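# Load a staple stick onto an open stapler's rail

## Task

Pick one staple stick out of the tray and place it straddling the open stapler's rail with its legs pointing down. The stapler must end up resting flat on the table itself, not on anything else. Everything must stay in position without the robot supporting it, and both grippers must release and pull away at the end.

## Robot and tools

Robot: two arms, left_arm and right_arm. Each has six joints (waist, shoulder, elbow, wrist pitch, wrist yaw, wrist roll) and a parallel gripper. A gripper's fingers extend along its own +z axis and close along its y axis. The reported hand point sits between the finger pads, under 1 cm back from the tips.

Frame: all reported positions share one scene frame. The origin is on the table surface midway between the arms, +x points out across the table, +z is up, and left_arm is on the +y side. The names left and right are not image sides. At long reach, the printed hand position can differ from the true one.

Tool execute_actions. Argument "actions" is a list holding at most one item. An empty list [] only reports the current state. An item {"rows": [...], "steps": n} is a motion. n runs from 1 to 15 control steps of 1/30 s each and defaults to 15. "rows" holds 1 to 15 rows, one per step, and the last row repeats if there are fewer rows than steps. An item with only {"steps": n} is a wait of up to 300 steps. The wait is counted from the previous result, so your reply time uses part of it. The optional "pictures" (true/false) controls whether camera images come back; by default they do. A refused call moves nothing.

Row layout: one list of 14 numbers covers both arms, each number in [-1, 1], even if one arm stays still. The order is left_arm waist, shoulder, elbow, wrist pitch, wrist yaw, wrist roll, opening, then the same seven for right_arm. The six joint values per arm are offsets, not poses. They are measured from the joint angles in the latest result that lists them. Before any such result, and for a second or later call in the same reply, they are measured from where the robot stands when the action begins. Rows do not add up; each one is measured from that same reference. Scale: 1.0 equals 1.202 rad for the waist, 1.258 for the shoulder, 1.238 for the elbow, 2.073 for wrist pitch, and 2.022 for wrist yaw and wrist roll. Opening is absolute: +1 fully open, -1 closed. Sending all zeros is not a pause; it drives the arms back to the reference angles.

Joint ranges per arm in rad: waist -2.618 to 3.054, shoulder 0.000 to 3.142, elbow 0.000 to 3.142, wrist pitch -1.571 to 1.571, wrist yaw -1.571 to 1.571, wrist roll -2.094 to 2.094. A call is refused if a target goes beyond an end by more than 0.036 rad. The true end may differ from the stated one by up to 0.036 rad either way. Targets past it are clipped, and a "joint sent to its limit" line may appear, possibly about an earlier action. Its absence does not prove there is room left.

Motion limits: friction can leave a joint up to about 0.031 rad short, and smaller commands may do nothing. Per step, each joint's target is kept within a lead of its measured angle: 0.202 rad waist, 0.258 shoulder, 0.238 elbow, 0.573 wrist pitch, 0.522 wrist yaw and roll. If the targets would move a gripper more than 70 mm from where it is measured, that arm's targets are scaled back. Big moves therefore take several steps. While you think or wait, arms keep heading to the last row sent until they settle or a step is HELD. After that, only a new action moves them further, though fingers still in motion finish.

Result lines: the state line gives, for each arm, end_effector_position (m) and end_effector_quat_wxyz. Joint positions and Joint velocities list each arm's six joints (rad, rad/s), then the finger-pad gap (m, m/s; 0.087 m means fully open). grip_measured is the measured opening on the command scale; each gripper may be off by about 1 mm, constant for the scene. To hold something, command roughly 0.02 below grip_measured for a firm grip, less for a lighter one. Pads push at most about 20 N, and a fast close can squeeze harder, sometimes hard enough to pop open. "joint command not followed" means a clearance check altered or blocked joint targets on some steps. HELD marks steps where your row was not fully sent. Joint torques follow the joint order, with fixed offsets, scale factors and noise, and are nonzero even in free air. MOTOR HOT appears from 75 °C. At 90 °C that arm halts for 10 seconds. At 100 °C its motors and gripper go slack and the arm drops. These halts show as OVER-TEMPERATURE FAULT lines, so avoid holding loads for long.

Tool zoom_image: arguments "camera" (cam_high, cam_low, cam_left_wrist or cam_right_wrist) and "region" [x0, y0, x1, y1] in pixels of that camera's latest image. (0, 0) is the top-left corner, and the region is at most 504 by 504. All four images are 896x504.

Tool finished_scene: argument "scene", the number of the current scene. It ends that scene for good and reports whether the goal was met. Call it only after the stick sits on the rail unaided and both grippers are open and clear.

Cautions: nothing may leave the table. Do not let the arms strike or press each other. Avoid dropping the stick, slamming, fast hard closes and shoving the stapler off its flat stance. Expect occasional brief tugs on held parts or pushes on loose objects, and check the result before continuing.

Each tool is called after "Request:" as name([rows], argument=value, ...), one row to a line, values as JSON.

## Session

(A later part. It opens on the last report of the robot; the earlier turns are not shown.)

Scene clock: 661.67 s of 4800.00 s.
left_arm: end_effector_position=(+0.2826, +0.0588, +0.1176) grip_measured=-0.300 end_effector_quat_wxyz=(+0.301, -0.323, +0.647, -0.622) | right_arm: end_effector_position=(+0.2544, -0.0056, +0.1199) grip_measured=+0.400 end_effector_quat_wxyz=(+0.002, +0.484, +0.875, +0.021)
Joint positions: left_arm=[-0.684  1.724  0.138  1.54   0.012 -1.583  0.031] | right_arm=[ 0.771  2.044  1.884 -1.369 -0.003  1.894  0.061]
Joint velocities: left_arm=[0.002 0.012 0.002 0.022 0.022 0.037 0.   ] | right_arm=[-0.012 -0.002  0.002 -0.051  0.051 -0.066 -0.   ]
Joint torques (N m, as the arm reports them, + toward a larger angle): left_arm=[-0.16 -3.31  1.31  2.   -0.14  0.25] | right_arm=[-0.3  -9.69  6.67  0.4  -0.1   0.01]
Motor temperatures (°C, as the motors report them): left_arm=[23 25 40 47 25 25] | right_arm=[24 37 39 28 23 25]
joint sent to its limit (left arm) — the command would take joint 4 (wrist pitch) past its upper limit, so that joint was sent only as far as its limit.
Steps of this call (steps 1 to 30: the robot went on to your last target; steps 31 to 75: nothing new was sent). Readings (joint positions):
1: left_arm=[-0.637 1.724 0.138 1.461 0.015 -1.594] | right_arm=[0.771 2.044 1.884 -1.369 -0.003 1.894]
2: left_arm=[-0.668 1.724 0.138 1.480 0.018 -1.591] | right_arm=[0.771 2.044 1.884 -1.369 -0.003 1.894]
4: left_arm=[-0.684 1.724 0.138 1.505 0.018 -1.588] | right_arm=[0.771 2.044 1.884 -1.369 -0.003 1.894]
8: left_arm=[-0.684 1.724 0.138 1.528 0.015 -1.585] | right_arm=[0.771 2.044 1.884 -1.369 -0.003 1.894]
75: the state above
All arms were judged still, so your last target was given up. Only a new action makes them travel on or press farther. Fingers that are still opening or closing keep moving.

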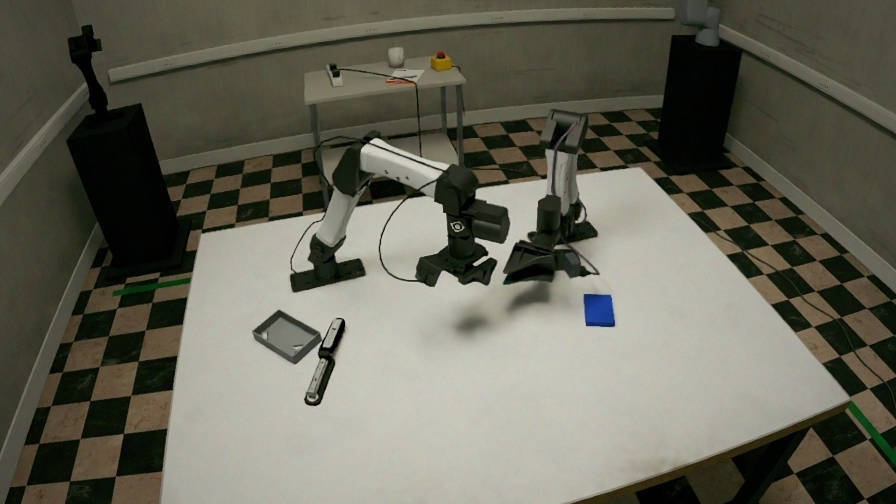

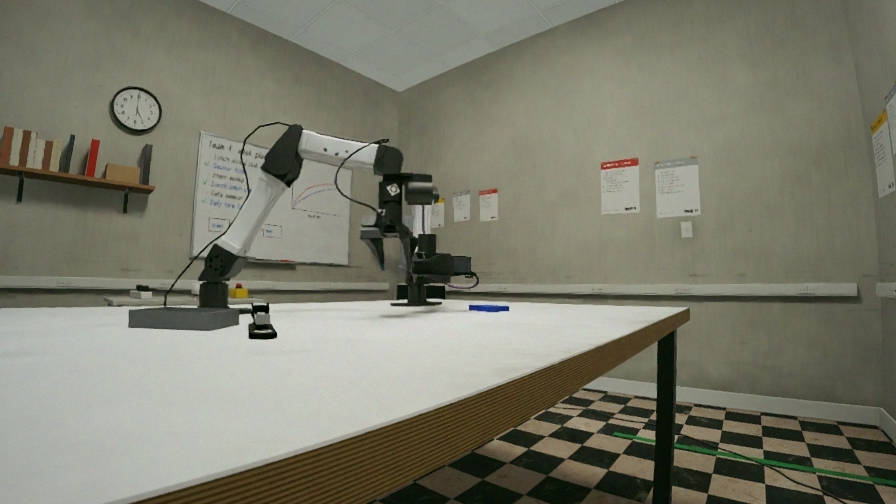

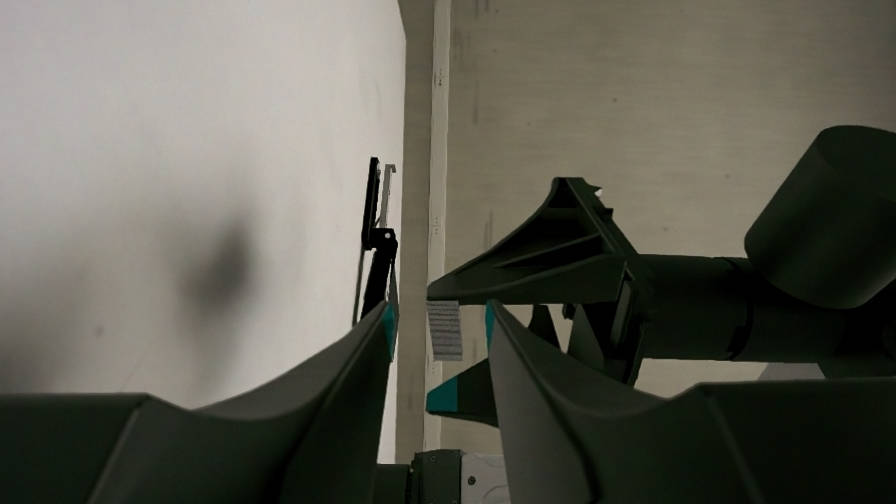

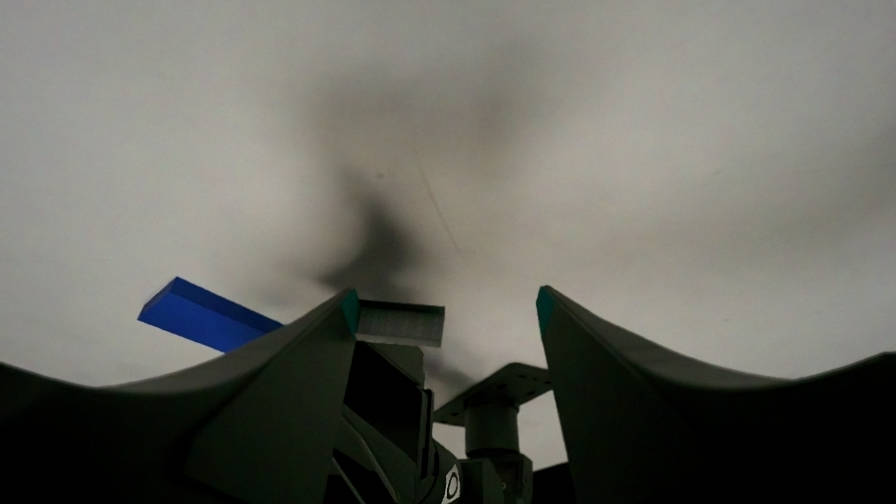

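Request:
execute_actions([
  {"rows": [[0,0,0,0,0,0,-0.3, -0.1,0,0,0,0,0,0.4]], "steps": 12},
], pictures=false)

Request:
execute_actions([
  {"rows": [[-0.11,0,0,0,0,0,-0.3, 0,0,0,0,0,0,0.4]], "steps": 15},
])

Scene clock: 672.43 s of 4800.00 s.
left_arm: end_effector_position=(+0.2826, +0.0588, +0.1176) grip_measured=-0.300 end_effector_quat_wxyz=(+0.301, -0.323, +0.647, -0.622) | right_arm: end_effector_position=(+0.2972, -0.0386, +0.1198) grip_measured=+0.400 end_effector_quat_wxyz=(+0.005, +0.540, +0.842, +0.020)
Joint positions: left_arm=[-0.684  1.724  0.138  1.54   0.012 -1.583  0.031] | right_arm=[ 0.642  2.044  1.884 -1.369 -0.001  1.894  0.061]
Joint velocities: left_arm=[ 0.007  0.017  0.002  0.051 -0.007 -0.081  0.001] | right_arm=[ 0.056  0.012  0.012 -0.051 -0.037 -0.037 -0.001]
Joint torques (N m, as the arm reports them, + toward a larger angle): left_arm=[-0.01 -4.21  3.12  1.8  -0.03  0.1 ] | right_arm=[ 0.18 -9.68  6.66  0.4  -0.11  0.02]
Motor temperatures (°C, as the motors report them): left_arm=[23 25 38 48 25 25] | right_arm=[24 38 38 28 23 25]
Steps of this call (steps 1 to 90: nothing new was sent; then 7.37 s passed at rest; steps 91 to 102: all 12 steps of this action). Readings (joint positions):
91: left_arm=[-0.684 1.724 0.138 1.540 0.012 -1.583] | right_arm=[0.762 2.044 1.884 -1.369 -0.007 1.894]
92: left_arm=[-0.684 1.724 0.138 1.540 0.012 -1.583] | right_arm=[0.743 2.044 1.884 -1.369 -0.010 1.894]
94: left_arm=[-0.684 1.724 0.138 1.540 0.012 -1.583] | right_arm=[0.688 2.044 1.884 -1.369 -0.009 1.894]
98: left_arm=[-0.684 1.724 0.138 1.540 0.012 -1.583] | right_arm=[0.634 2.044 1.884 -1.369 -0.001 1.894]
102: the state above

Scene clock: 672.93 s of 4800.00 s.
left_arm: end_effector_position=(+0.2481, +0.0271, +0.1176) grip_measured=-0.300 end_effector_quat_wxyz=(+0.261, -0.281, +0.666, -0.640) | right_arm: end_effector_position=(+0.2971, -0.0385, +0.1198) grip_measured=+0.400 end_effector_quat_wxyz=(+0.005, +0.540, +0.842, +0.020)
Joint positions: left_arm=[-0.811  1.724  0.138  1.54   0.012 -1.583  0.031] | right_arm=[ 0.643  2.044  1.884 -1.369 -0.001  1.894  0.061]
Joint velocities: left_arm=[-0.007 -0.017 -0.002 -0.11   0.022  0.037 -0.001] | right_arm=[ 0.007 -0.007  0.022 -0.007 -0.037  0.022  0.   ]
Joint torques (N m, as the arm reports them, + toward a larger angle): left_arm=[-0.39 -4.28  3.12  1.79 -0.03  0.11] | right_arm=[-0.35 -9.68  6.65  0.4  -0.1   0.02]
Motor temperatures (°C, as the motors report them): left_arm=[23 25 38 48 25 25] | right_arm=[24 38 38 28 23 25]
Steps of this call (steps 1 to 15: all 15 steps of this action). Readings (joint positions):
1: left_arm=[-0.703 1.724 0.138 1.540 0.001 -1.583] | right_arm=[0.643 2.044 1.884 -1.369 -0.001 1.894]
2: left_arm=[-0.743 1.724 0.138 1.540 0.000 -1.583] | right_arm=[0.643 2.044 1.884 -1.369 -0.001 1.894]
4: left_arm=[-0.800 1.724 0.138 1.540 0.010 -1.583] | right_arm=[0.643 2.044 1.884 -1.369 -0.001 1.894]
8: left_arm=[-0.811 1.724 0.138 1.540 0.012 -1.583] | right_arm=[0.643 2.044 1.884 -1.369 -0.001 1.894]
15: the state above

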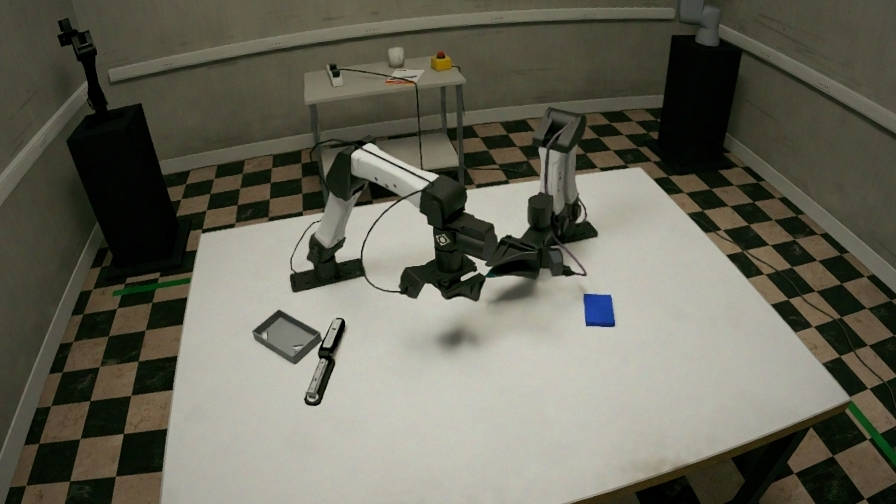

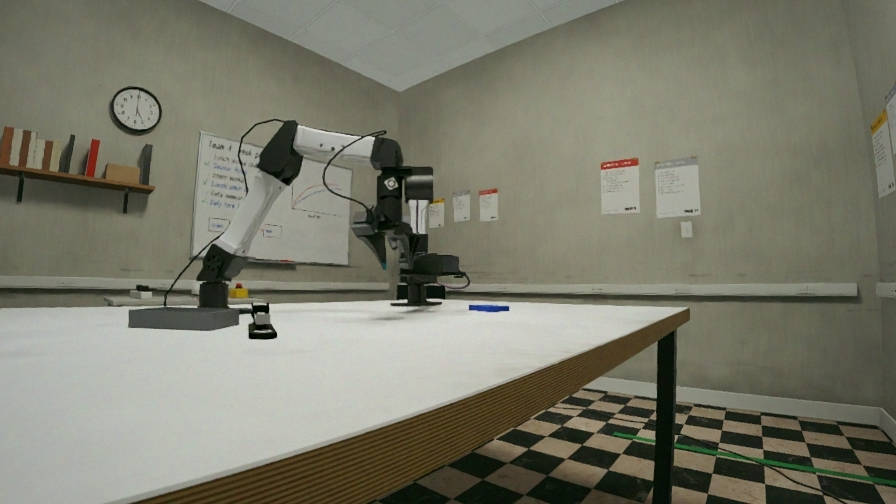

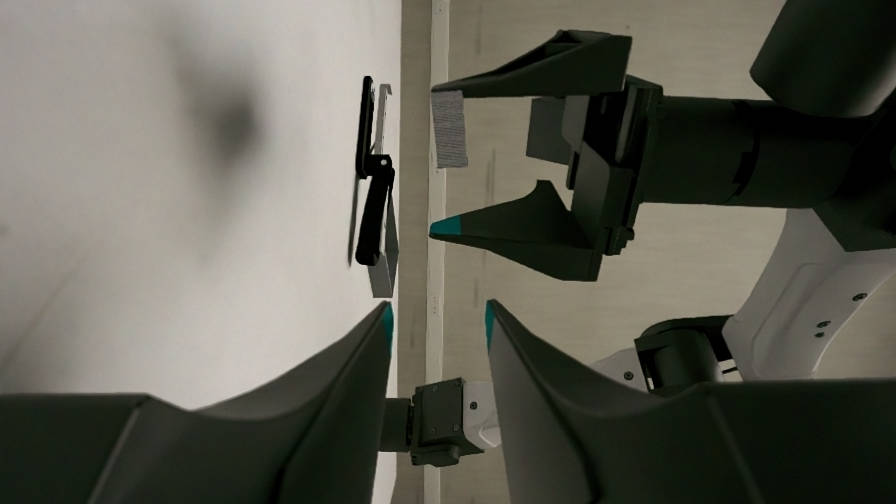

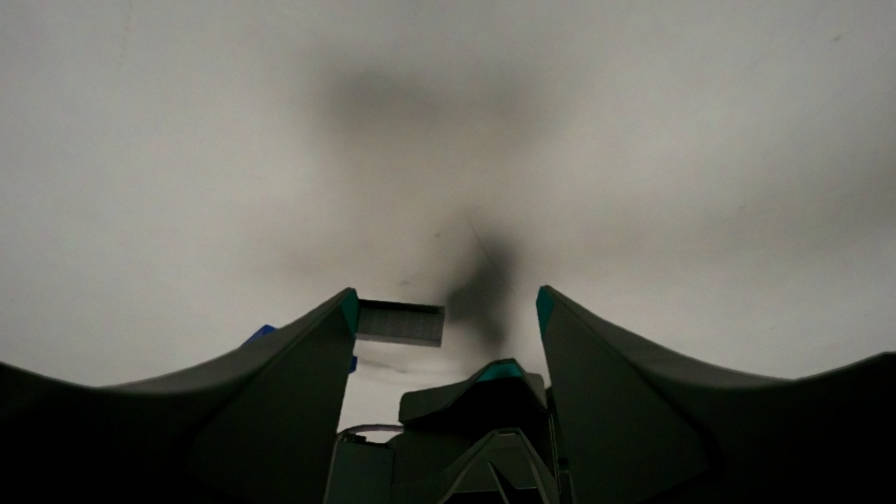

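Request:
execute_actions([
  {"rows": [[0.01,0.085,0.18,-0.055,0,0,-0.3, 0,0,0,0,0,0,0.4]], "steps": 15},
])

Scene clock: 678.77 s of 4800.00 s.
left_arm: end_effector_position=(+0.2871, -0.0084, +0.1268) grip_measured=-0.300 end_effector_quat_wxyz=(+0.265, -0.280, +0.659, -0.646) | right_arm: end_effector_position=(+0.2971, -0.0385, +0.1198) grip_measured=+0.400 end_effector_quat_wxyz=(+0.005, +0.540, +0.842, +0.020)
Joint positions: left_arm=[-0.807  1.813  0.348  1.441  0.011 -1.583  0.031] | right_arm=[ 0.643  2.044  1.884 -1.369 -0.001  1.894  0.061]
Joint velocities: left_arm=[-0.012 -0.002  0.002 -0.125  0.007 -0.022 -0.001] | right_arm=[-0.002  0.002  0.012 -0.051  0.037  0.007  0.001]
Joint torques (N m, as the arm reports them, + toward a larger angle): left_arm=[ 0.67 -4.46  4.71  1.67 -0.03  0.14] | right_arm=[-0.3  -9.67  6.65  0.4  -0.1   0.02]
Motor temperatures (°C, as the motors report them): left_arm=[23 25 38 48 25 25] | right_arm=[24 39 38 28 23 25]
Steps of this call (steps 1 to 15: the robot went on to your last target; steps 16 to 90: nothing new was sent; then 2.33 s passed at rest; steps 91 to 105: all 15 steps of this action). Readings (joint positions):
91: left_arm=[-0.811 1.735 0.162 1.529 0.011 -1.583] | right_arm=[0.643 2.044 1.884 -1.369 -0.001 1.894]
92: left_arm=[-0.809 1.765 0.220 1.506 0.011 -1.583] | right_arm=[0.643 2.044 1.884 -1.369 -0.001 1.894]
94: left_arm=[-0.808 1.808 0.319 1.476 0.011 -1.583] | right_arm=[0.643 2.044 1.884 -1.369 -0.001 1.894]
98: left_arm=[-0.807 1.813 0.348 1.458 0.011 -1.583] | right_arm=[0.643 2.044 1.884 -1.369 -0.001 1.894]
105: the state above

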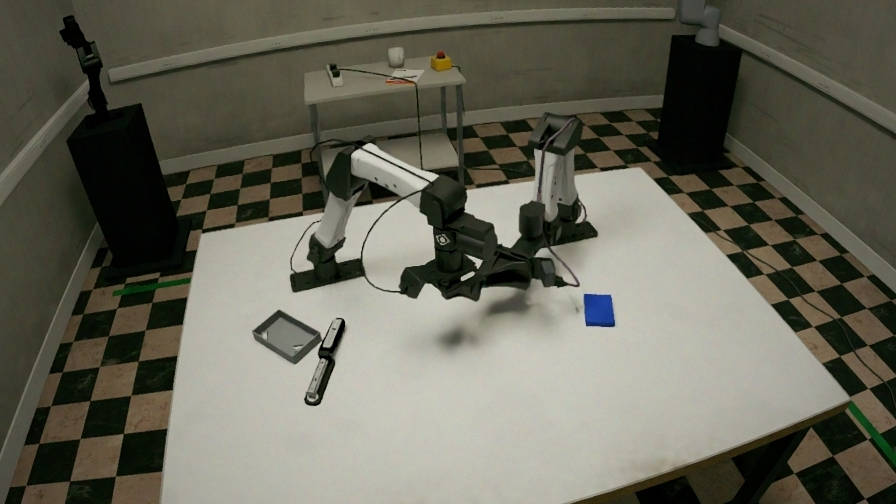

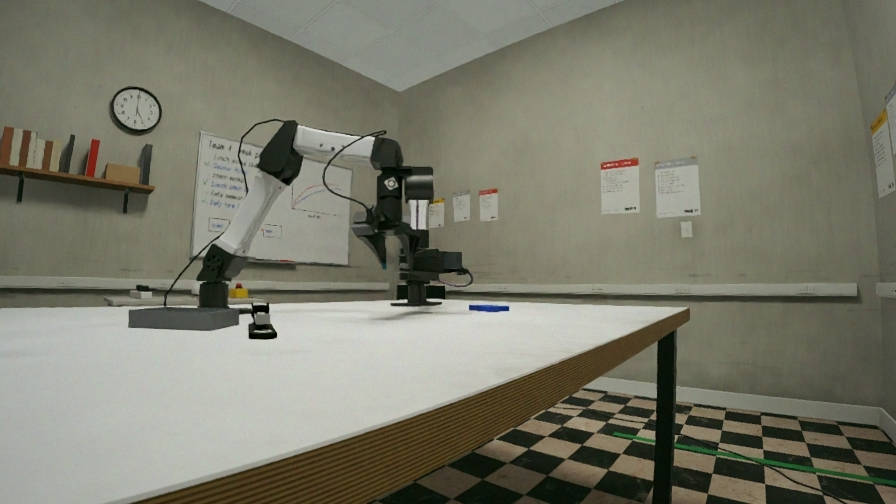

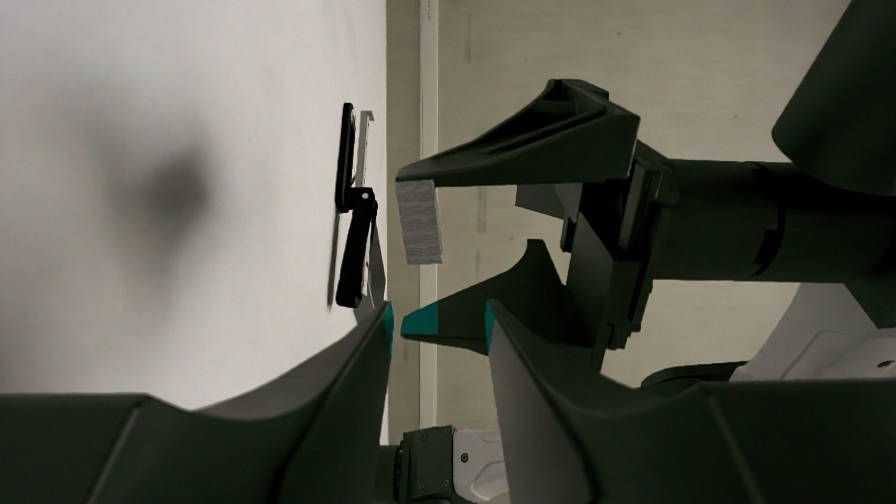

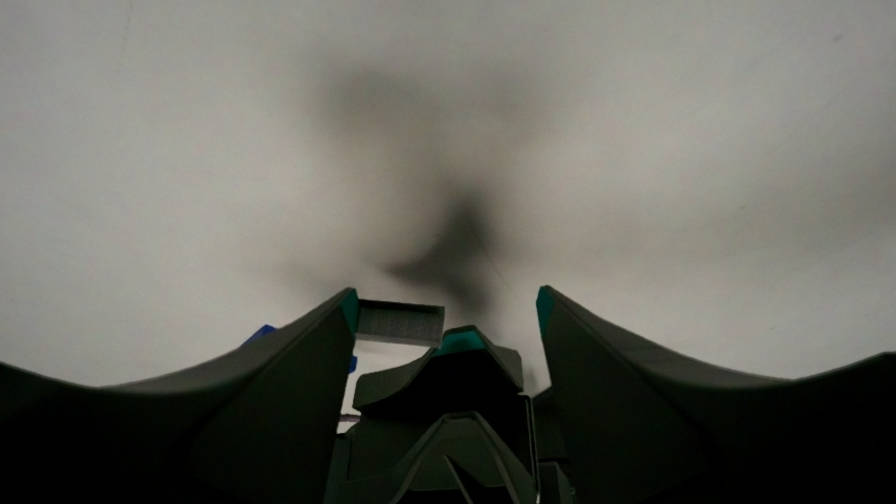

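Request:
execute_actions([
  {"rows": [[0.045,0.03,0,0.01,0,0,-0.3, 0,0,0,0,0,0,0.4]], "steps": 8},
], pictures=false)

Request:
execute_actions([
  {"rows": [[0,0.055,0.1,-0.03,0,0,-0.3, 0,0,0,0,0,0,0.4]], "steps": 15},
])

Scene clock: 686.83 s of 4800.00 s.
left_arm: end_effector_position=(+0.3024, +0.0050, +0.1194) grip_measured=-0.300 end_effector_quat_wxyz=(+0.277, -0.298, +0.658, -0.634) | right_arm: end_effector_position=(+0.2971, -0.0385, +0.1198) grip_measured=+0.400 end_effector_quat_wxyz=(+0.005, +0.540, +0.842, +0.020)
Joint positions: left_arm=[-0.758  1.832  0.348  1.441  0.014 -1.583  0.031] | right_arm=[ 0.643  2.044  1.884 -1.369 -0.001  1.894  0.061]
Joint velocities: left_arm=[-0.007 -0.007 -0.007  0.066 -0.007  0.022 -0.   ] | right_arm=[-0.007 -0.017  0.007  0.095  0.051  0.081 -0.002]
Joint torques (N m, as the arm reports them, + toward a larger angle): left_arm=[ 0.48 -4.36  3.73  1.96 -0.04  0.14] | right_arm=[-0.29 -9.7   6.65  0.4  -0.1   0.02]
Motor temperatures (°C, as the motors report them): left_arm=[23 26 38 48 25 25] | right_arm=[24 39 38 28 23 25]
Steps of this call (steps 1 to 15: the robot went on to your last target; steps 16 to 90: nothing new was sent; then 4.80 s passed at rest; steps 91 to 98: all 8 steps of this action). Readings (joint positions):
91: left_arm=[-0.801 1.815 0.348 1.439 0.014 -1.583] | right_arm=[0.643 2.044 1.884 -1.369 -0.001 1.894]
92: left_arm=[-0.788 1.819 0.348 1.441 0.015 -1.583] | right_arm=[0.643 2.044 1.884 -1.369 -0.001 1.894]
94: left_arm=[-0.764 1.828 0.348 1.441 0.014 -1.583] | right_arm=[0.643 2.044 1.884 -1.369 -0.001 1.894]
98: the state above

Scene clock: 687.33 s of 4800.00 s.
left_arm: end_effector_position=(+0.3215, -0.0117, +0.1209) grip_measured=-0.300 end_effector_quat_wxyz=(+0.278, -0.297, +0.657, -0.635) | right_arm: end_effector_position=(+0.2971, -0.0385, +0.1198) grip_measured=+0.400 end_effector_quat_wxyz=(+0.005, +0.540, +0.842, +0.020)
Joint positions: left_arm=[-0.758  1.883  0.451  1.391  0.014 -1.583  0.031] | right_arm=[ 0.643  2.044  1.884 -1.369 -0.001  1.894  0.061]
Joint velocities: left_arm=[-0.007 -0.007 -0.012 -0.081 -0.022 -0.066  0.001] | right_arm=[-0.007 -0.007 -0.002  0.007  0.007 -0.007 -0.   ]
Joint torques (N m, as the arm reports them, + toward a larger angle): left_arm=[ 0.07 -4.97  5.45  1.72 -0.02  0.13] | right_arm=[-0.31 -9.69  6.68  0.4  -0.09  0.02]
Motor temperatures (°C, as the motors report them): left_arm=[23 26 38 48 25 25] | right_arm=[24 39 38 28 23 25]
Steps of this call (steps 1 to 15: all 15 steps of this action). Readings (joint positions):
1: left_arm=[-0.758 1.839 0.360 1.436 0.014 -1.583] | right_arm=[0.643 2.044 1.884 -1.369 -0.001 1.894]
2: left_arm=[-0.758 1.855 0.389 1.425 0.014 -1.583] | right_arm=[0.643 2.044 1.884 -1.369 -0.001 1.894]
4: left_arm=[-0.758 1.879 0.438 1.410 0.014 -1.583] | right_arm=[0.643 2.044 1.884 -1.369 -0.001 1.894]
8: left_arm=[-0.758 1.883 0.451 1.400 0.014 -1.583] | right_arm=[0.643 2.044 1.884 -1.369 -0.001 1.894]
15: the state above

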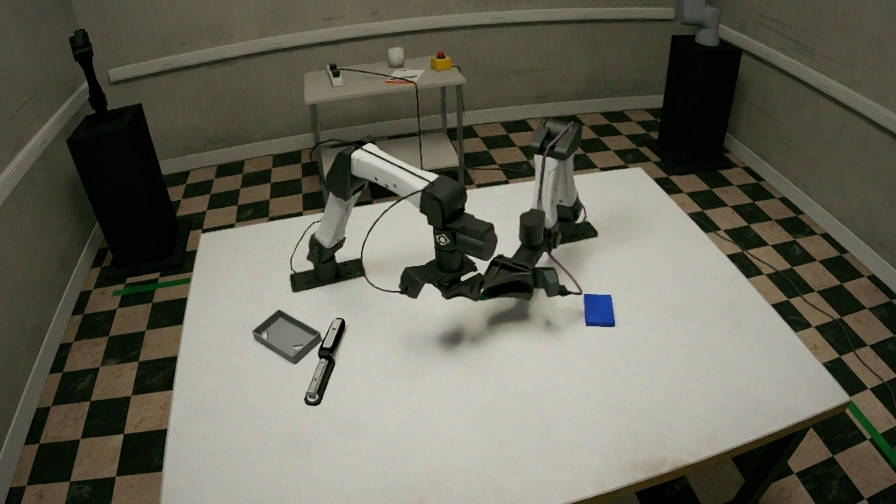

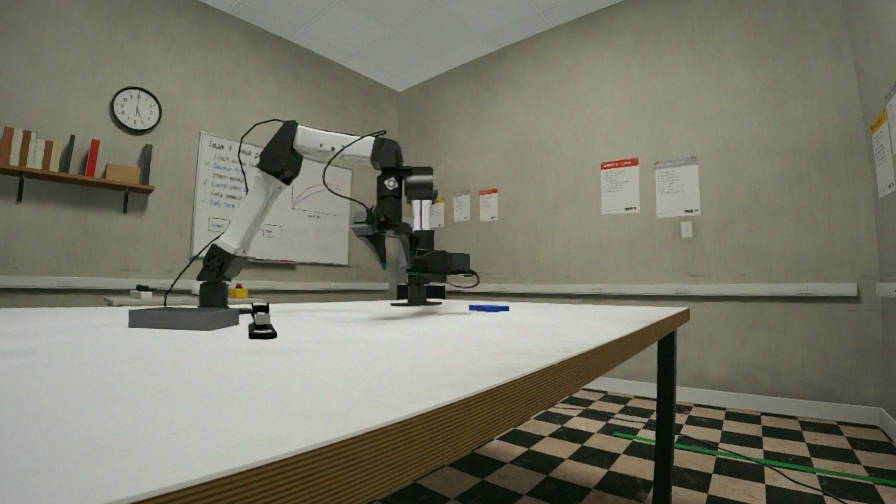

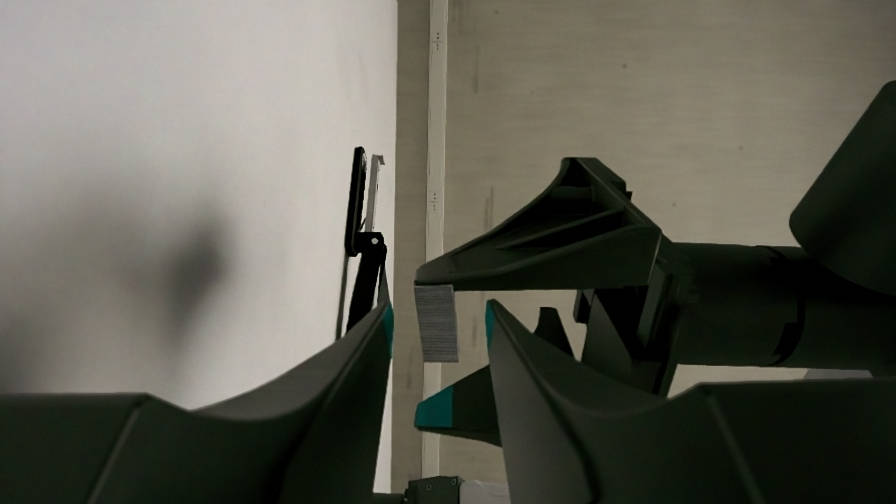

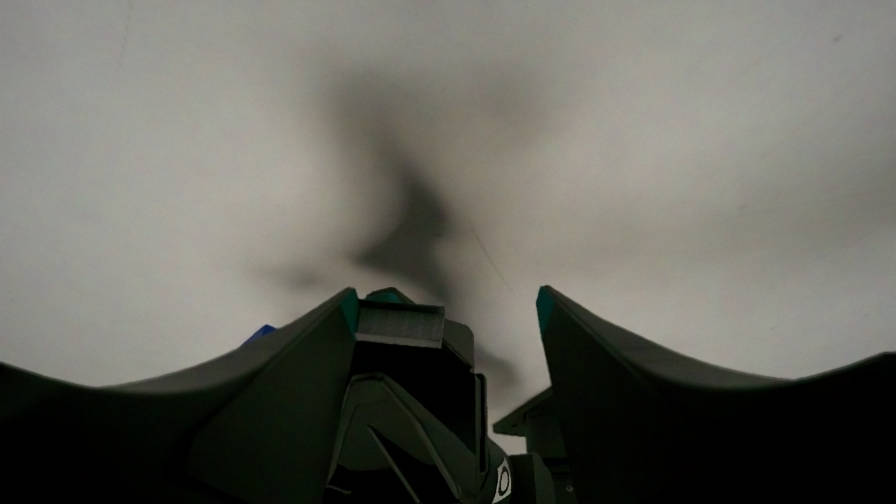

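Request:
execute_actions([
  {"rows": [[0,0,0,0,0,0,-0.4, 0,0,0,0,0,0,0.4],[0,0,0,0,0,0,-0.5, 0,0,0,0,0,0,0.4],[0,0,0,0,0,0,-0.6, 0,0,0,0,0,0,0.4],[0,0,0,0,0,0,-0.7, 0,0,0,0,0,0,0.4],[0,0,0,0,0,0,-0.75, 0,0,0,0,0,0,0.4],[0,0,0,0,0,0,-0.8, 0,0,0,0,0,0,0.4]], "steps": 12},
], pictures=false)

Request:
execute_actions([
  {"rows": [[0,0,0,0,0,0,-0.8, 0,0,0,0,0,0,0.55],[0,0,0,0,0,0,-0.8, 0,0,0,0,0,0,0.7],[0,0,0,0,0,0,-0.8, 0,0,0,0,0,0,0.85],[0,0,0,0,0,0,-0.8, 0,0,0,0,0,0,1]], "steps": 15},
])

Scene clock: 697.00 s of 4800.00 s.
left_arm: end_effector_position=(+0.3214, -0.0117, +0.1204) grip_measured=-0.800 end_effector_quat_wxyz=(+0.277, -0.298, +0.658, -0.634) | right_arm: end_effector_position=(+0.2971, -0.0385, +0.1198) grip_measured=+0.400 end_effector_quat_wxyz=(+0.005, +0.540, +0.842, +0.020)
Joint positions: left_arm=[-0.758  1.883  0.451  1.389  0.014 -1.583  0.009] | right_arm=[ 0.643  2.044  1.884 -1.369 -0.001  1.894  0.061]
Joint velocities: left_arm=[ 0.012  0.002 -0.012 -0.007  0.051 -0.037 -0.001] | right_arm=[-0.007  0.002  0.002 -0.007  0.007 -0.022 -0.   ]
Joint torques (N m, as the arm reports them, + toward a larger angle): left_arm=[-0.1  -6.53  3.96  1.82 -0.03  0.13] | right_arm=[-0.3  -9.67  6.66  0.4  -0.1   0.02]
Motor temperatures (°C, as the motors report them): left_arm=[23 26 38 48 25 25] | right_arm=[24 40 38 28 23 25]
Steps of this call (steps 1 to 15: the robot went on to your last target; steps 16 to 90: nothing new was sent; then 6.27 s passed at rest; steps 91 to 102: all 12 steps of this action). Readings (joint positions):
91: left_arm=[-0.758 1.883 0.451 1.389 0.014 -1.583] | right_arm=[0.643 2.044 1.884 -1.369 -0.001 1.894]
92: left_arm=[-0.758 1.883 0.451 1.389 0.014 -1.583] | right_arm=[0.643 2.044 1.884 -1.369 -0.001 1.894]
94: left_arm=[-0.758 1.883 0.451 1.389 0.014 -1.583] | right_arm=[0.643 2.044 1.884 -1.369 -0.001 1.894]
98: left_arm=[-0.758 1.883 0.451 1.389 0.014 -1.583] | right_arm=[0.643 2.044 1.884 -1.369 -0.001 1.894]
102: the state above

Scene clock: 697.50 s of 4800.00 s.
left_arm: end_effector_position=(+0.3214, -0.0117, +0.1204) grip_measured=-0.800 end_effector_quat_wxyz=(+0.277, -0.298, +0.658, -0.634) | right_arm: end_effector_position=(+0.2971, -0.0385, +0.1198) grip_measured=+0.979 end_effector_quat_wxyz=(+0.005, +0.540, +0.842, +0.020)
Joint positions: left_arm=[-0.758  1.883  0.451  1.389  0.014 -1.583  0.009] | right_arm=[ 0.643  2.044  1.884 -1.369 -0.001  1.894  0.087]
Joint velocities: left_arm=[-0.007 -0.007  0.002  0.037 -0.051  0.066 -0.   ] | right_arm=[-0.017 -0.017 -0.012  0.081 -0.022 -0.081  0.001]
Joint torques (N m, as the arm reports them, + toward a larger angle): left_arm=[ 0.04 -6.43  4.1   1.81 -0.02  0.12] | right_arm=[-0.28 -9.7   6.66  0.4  -0.1   0.02]
Motor temperatures (°C, as the motors report them): left_arm=[23 26 38 48 25 25] | right_arm=[24 40 38 28 23 25]
Steps of this call (steps 1 to 15: all 15 steps of this action). Readings (joint positions):
1: left_arm=[-0.758 1.883 0.451 1.389 0.014 -1.583] | right_arm=[0.643 2.044 1.884 -1.369 -0.001 1.894]
2: left_arm=[-0.758 1.883 0.451 1.389 0.014 -1.583] | right_arm=[0.643 2.044 1.884 -1.369 -0.001 1.894]
4: left_arm=[-0.758 1.883 0.451 1.389 0.014 -1.583] | right_arm=[0.643 2.044 1.884 -1.369 -0.001 1.894]
8: left_arm=[-0.758 1.883 0.451 1.389 0.014 -1.583] | right_arm=[0.643 2.044 1.884 -1.369 -0.001 1.894]
15: the state above

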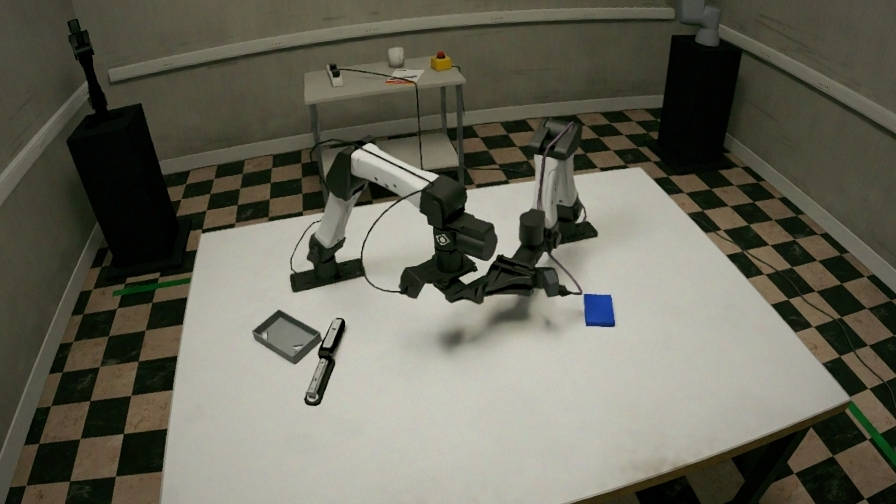

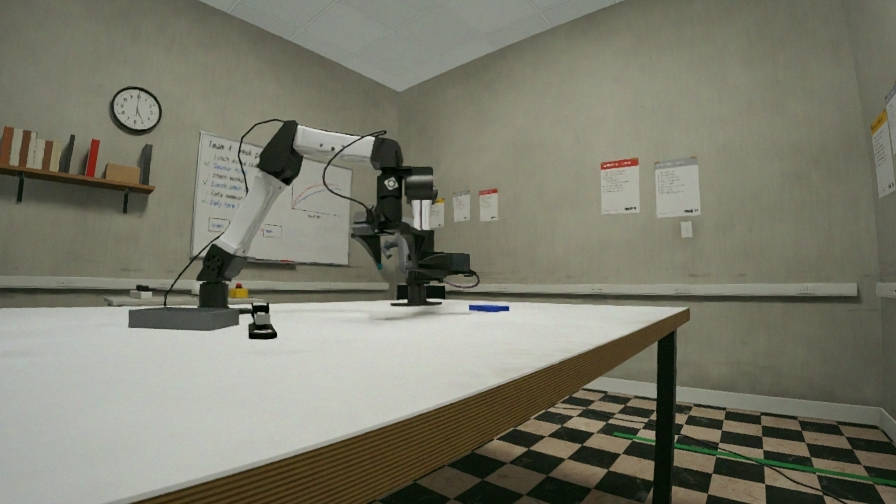

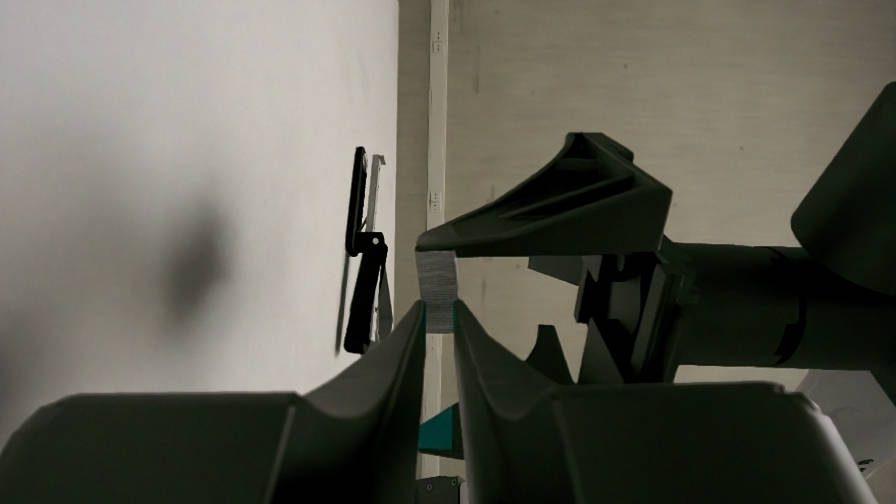

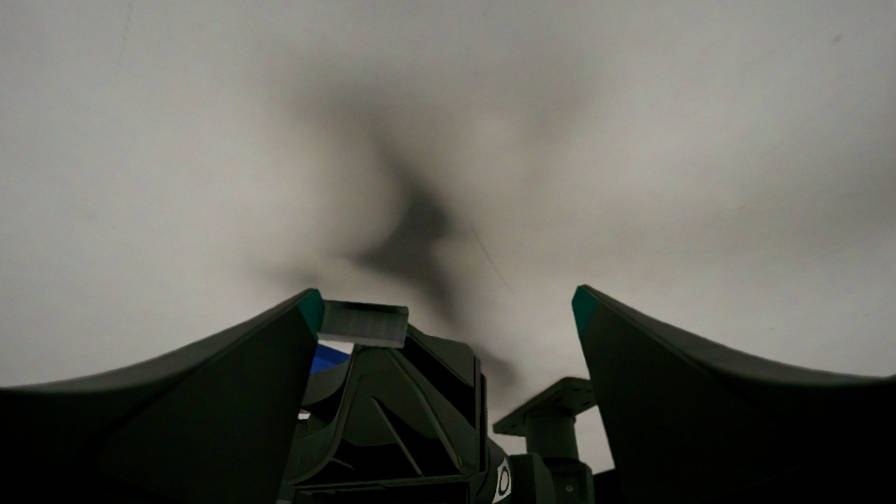

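Request:
execute_actions([
  {"rows": [[0,0,0,0,0,0,-0.3, 0,0,0,0,0,0,1]], "steps": 8},
], pictures=false)

Request:
execute_actions([
  {"rows": [[0,0.05,0.09,-0.025,0,0,-0.3, 0,0,0,0,0,0,1]], "steps": 15},
])

Scene clock: 702.93 s of 4800.00 s.
left_arm: end_effector_position=(+0.3214, -0.0117, +0.1204) grip_measured=-0.300 end_effector_quat_wxyz=(+0.277, -0.298, +0.658, -0.634) | right_arm: end_effector_position=(+0.2971, -0.0385, +0.1198) grip_measured=+0.979 end_effector_quat_wxyz=(+0.005, +0.540, +0.842, +0.020)
Joint positions: left_arm=[-0.758  1.883  0.451  1.389  0.014 -1.583  0.031] | right_arm=[ 0.643  2.044  1.884 -1.369 -0.001  1.894  0.087]
Joint velocities: left_arm=[-0.002 -0.012 -0.027 -0.081 -0.007 -0.037  0.   ] | right_arm=[-0.007 -0.017 -0.012 -0.037 -0.022  0.022  0.   ]
Joint torques (N m, as the arm reports them, + toward a larger angle): left_arm=[ 0.   -6.4   3.99  1.79 -0.03  0.11] | right_arm=[-0.29 -9.7   6.65  0.4  -0.09  0.02]
Motor temperatures (°C, as the motors report them): left_arm=[23 27 37 48 25 25] | right_arm=[24 40 38 28 23 25]
Steps of this call (steps 1 to 15: the robot went on to your last target; steps 16 to 90: nothing new was sent; then 2.17 s passed at rest; steps 91 to 98: all 8 steps of this action). Readings (joint positions):
91: left_arm=[-0.758 1.883 0.451 1.389 0.014 -1.583] | right_arm=[0.643 2.044 1.884 -1.369 -0.001 1.894]
92: left_arm=[-0.758 1.883 0.451 1.389 0.014 -1.583] | right_arm=[0.643 2.044 1.884 -1.369 -0.001 1.894]
94: left_arm=[-0.758 1.883 0.451 1.389 0.014 -1.583] | right_arm=[0.643 2.044 1.884 -1.369 -0.001 1.894]
98: the state above

Scene clock: 703.43 s of 4800.00 s.
left_arm: end_effector_position=(+0.3374, -0.0257, +0.1238) grip_measured=-0.300 end_effector_quat_wxyz=(+0.279, -0.296, +0.654, -0.638) | right_arm: end_effector_position=(+0.2977, -0.0391, +0.1196) grip_measured=+0.980 end_effector_quat_wxyz=(+0.006, +0.540, +0.841, +0.020)
Joint positions: left_arm=[-0.758  1.927  0.539  1.358  0.015 -1.583  0.031] | right_arm=[ 0.642  2.044  1.884 -1.369  0.003  1.894  0.087]
Joint velocities: left_arm=[ 0.002 -0.002  0.012  0.037 -0.037 -0.007 -0.   ] | right_arm=[-0.017 -0.007 -0.007  0.022 -0.066  0.066  0.001]
Joint torques (N m, as the arm reports them, + toward a larger angle): left_arm=[ 0.02 -5.64  5.98  1.64  0.    0.13] | right_arm=[-0.25 -9.71  6.66  0.4  -0.13  0.02]
Motor temperatures (°C, as the motors report them): left_arm=[23 27 37 48 25 25] | right_arm=[24 40 38 28 23 25]
Steps of this call (steps 1 to 15: all 15 steps of this action). Readings (joint positions):
1: left_arm=[-0.758 1.889 0.461 1.385 0.014 -1.583] | right_arm=[0.643 2.044 1.884 -1.369 -0.001 1.894]
2: left_arm=[-0.758 1.903 0.488 1.376 0.014 -1.583] | right_arm=[0.643 2.044 1.884 -1.369 -0.001 1.894]
4: left_arm=[-0.758 1.924 0.530 1.365 0.014 -1.583] | right_arm=[0.643 2.044 1.884 -1.369 -0.001 1.894]
8: left_arm=[-0.758 1.927 0.539 1.358 0.015 -1.583] | right_arm=[0.642 2.044 1.884 -1.369 0.002 1.894]
15: the state above

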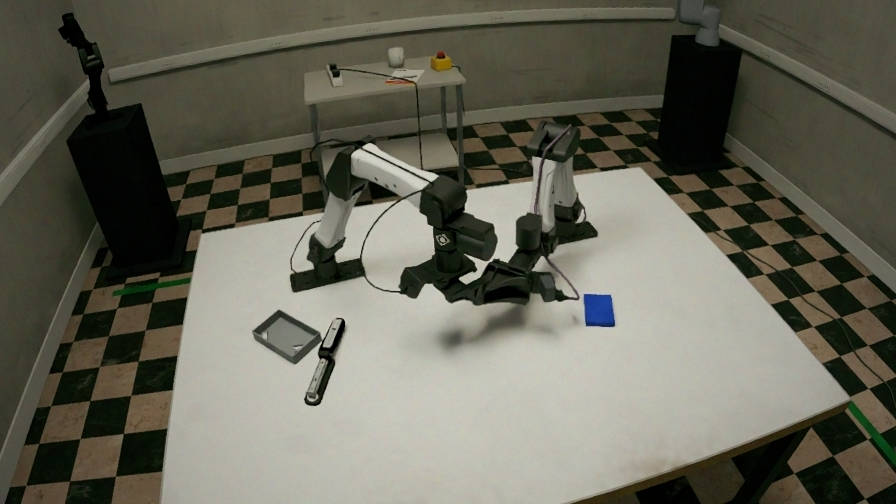

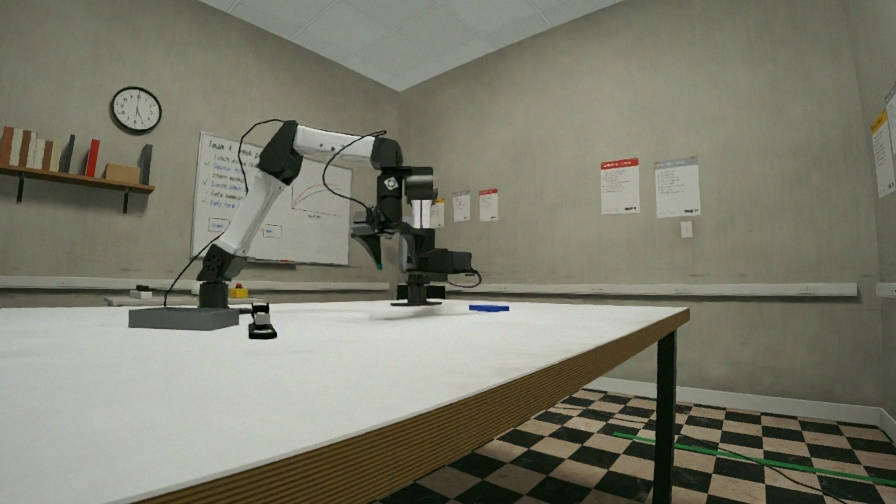

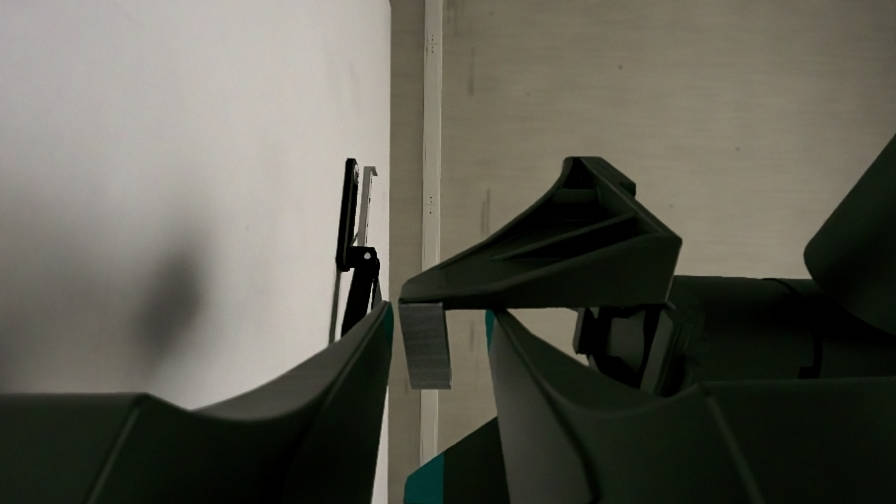

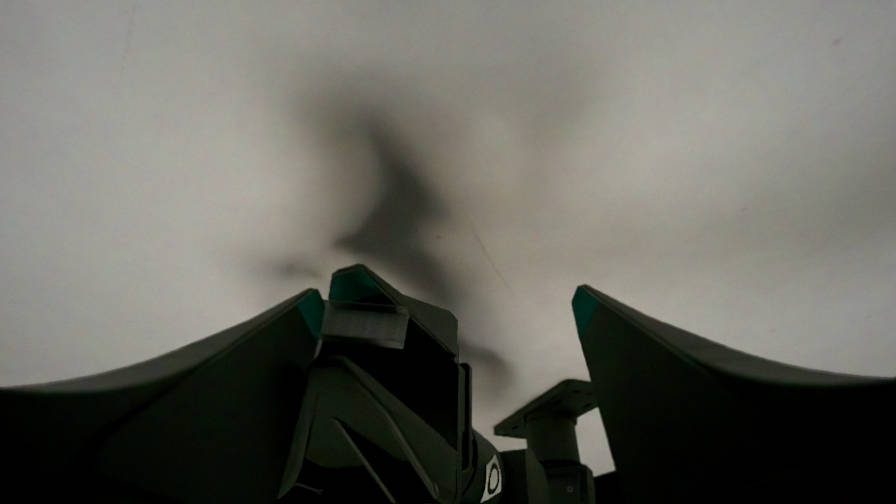

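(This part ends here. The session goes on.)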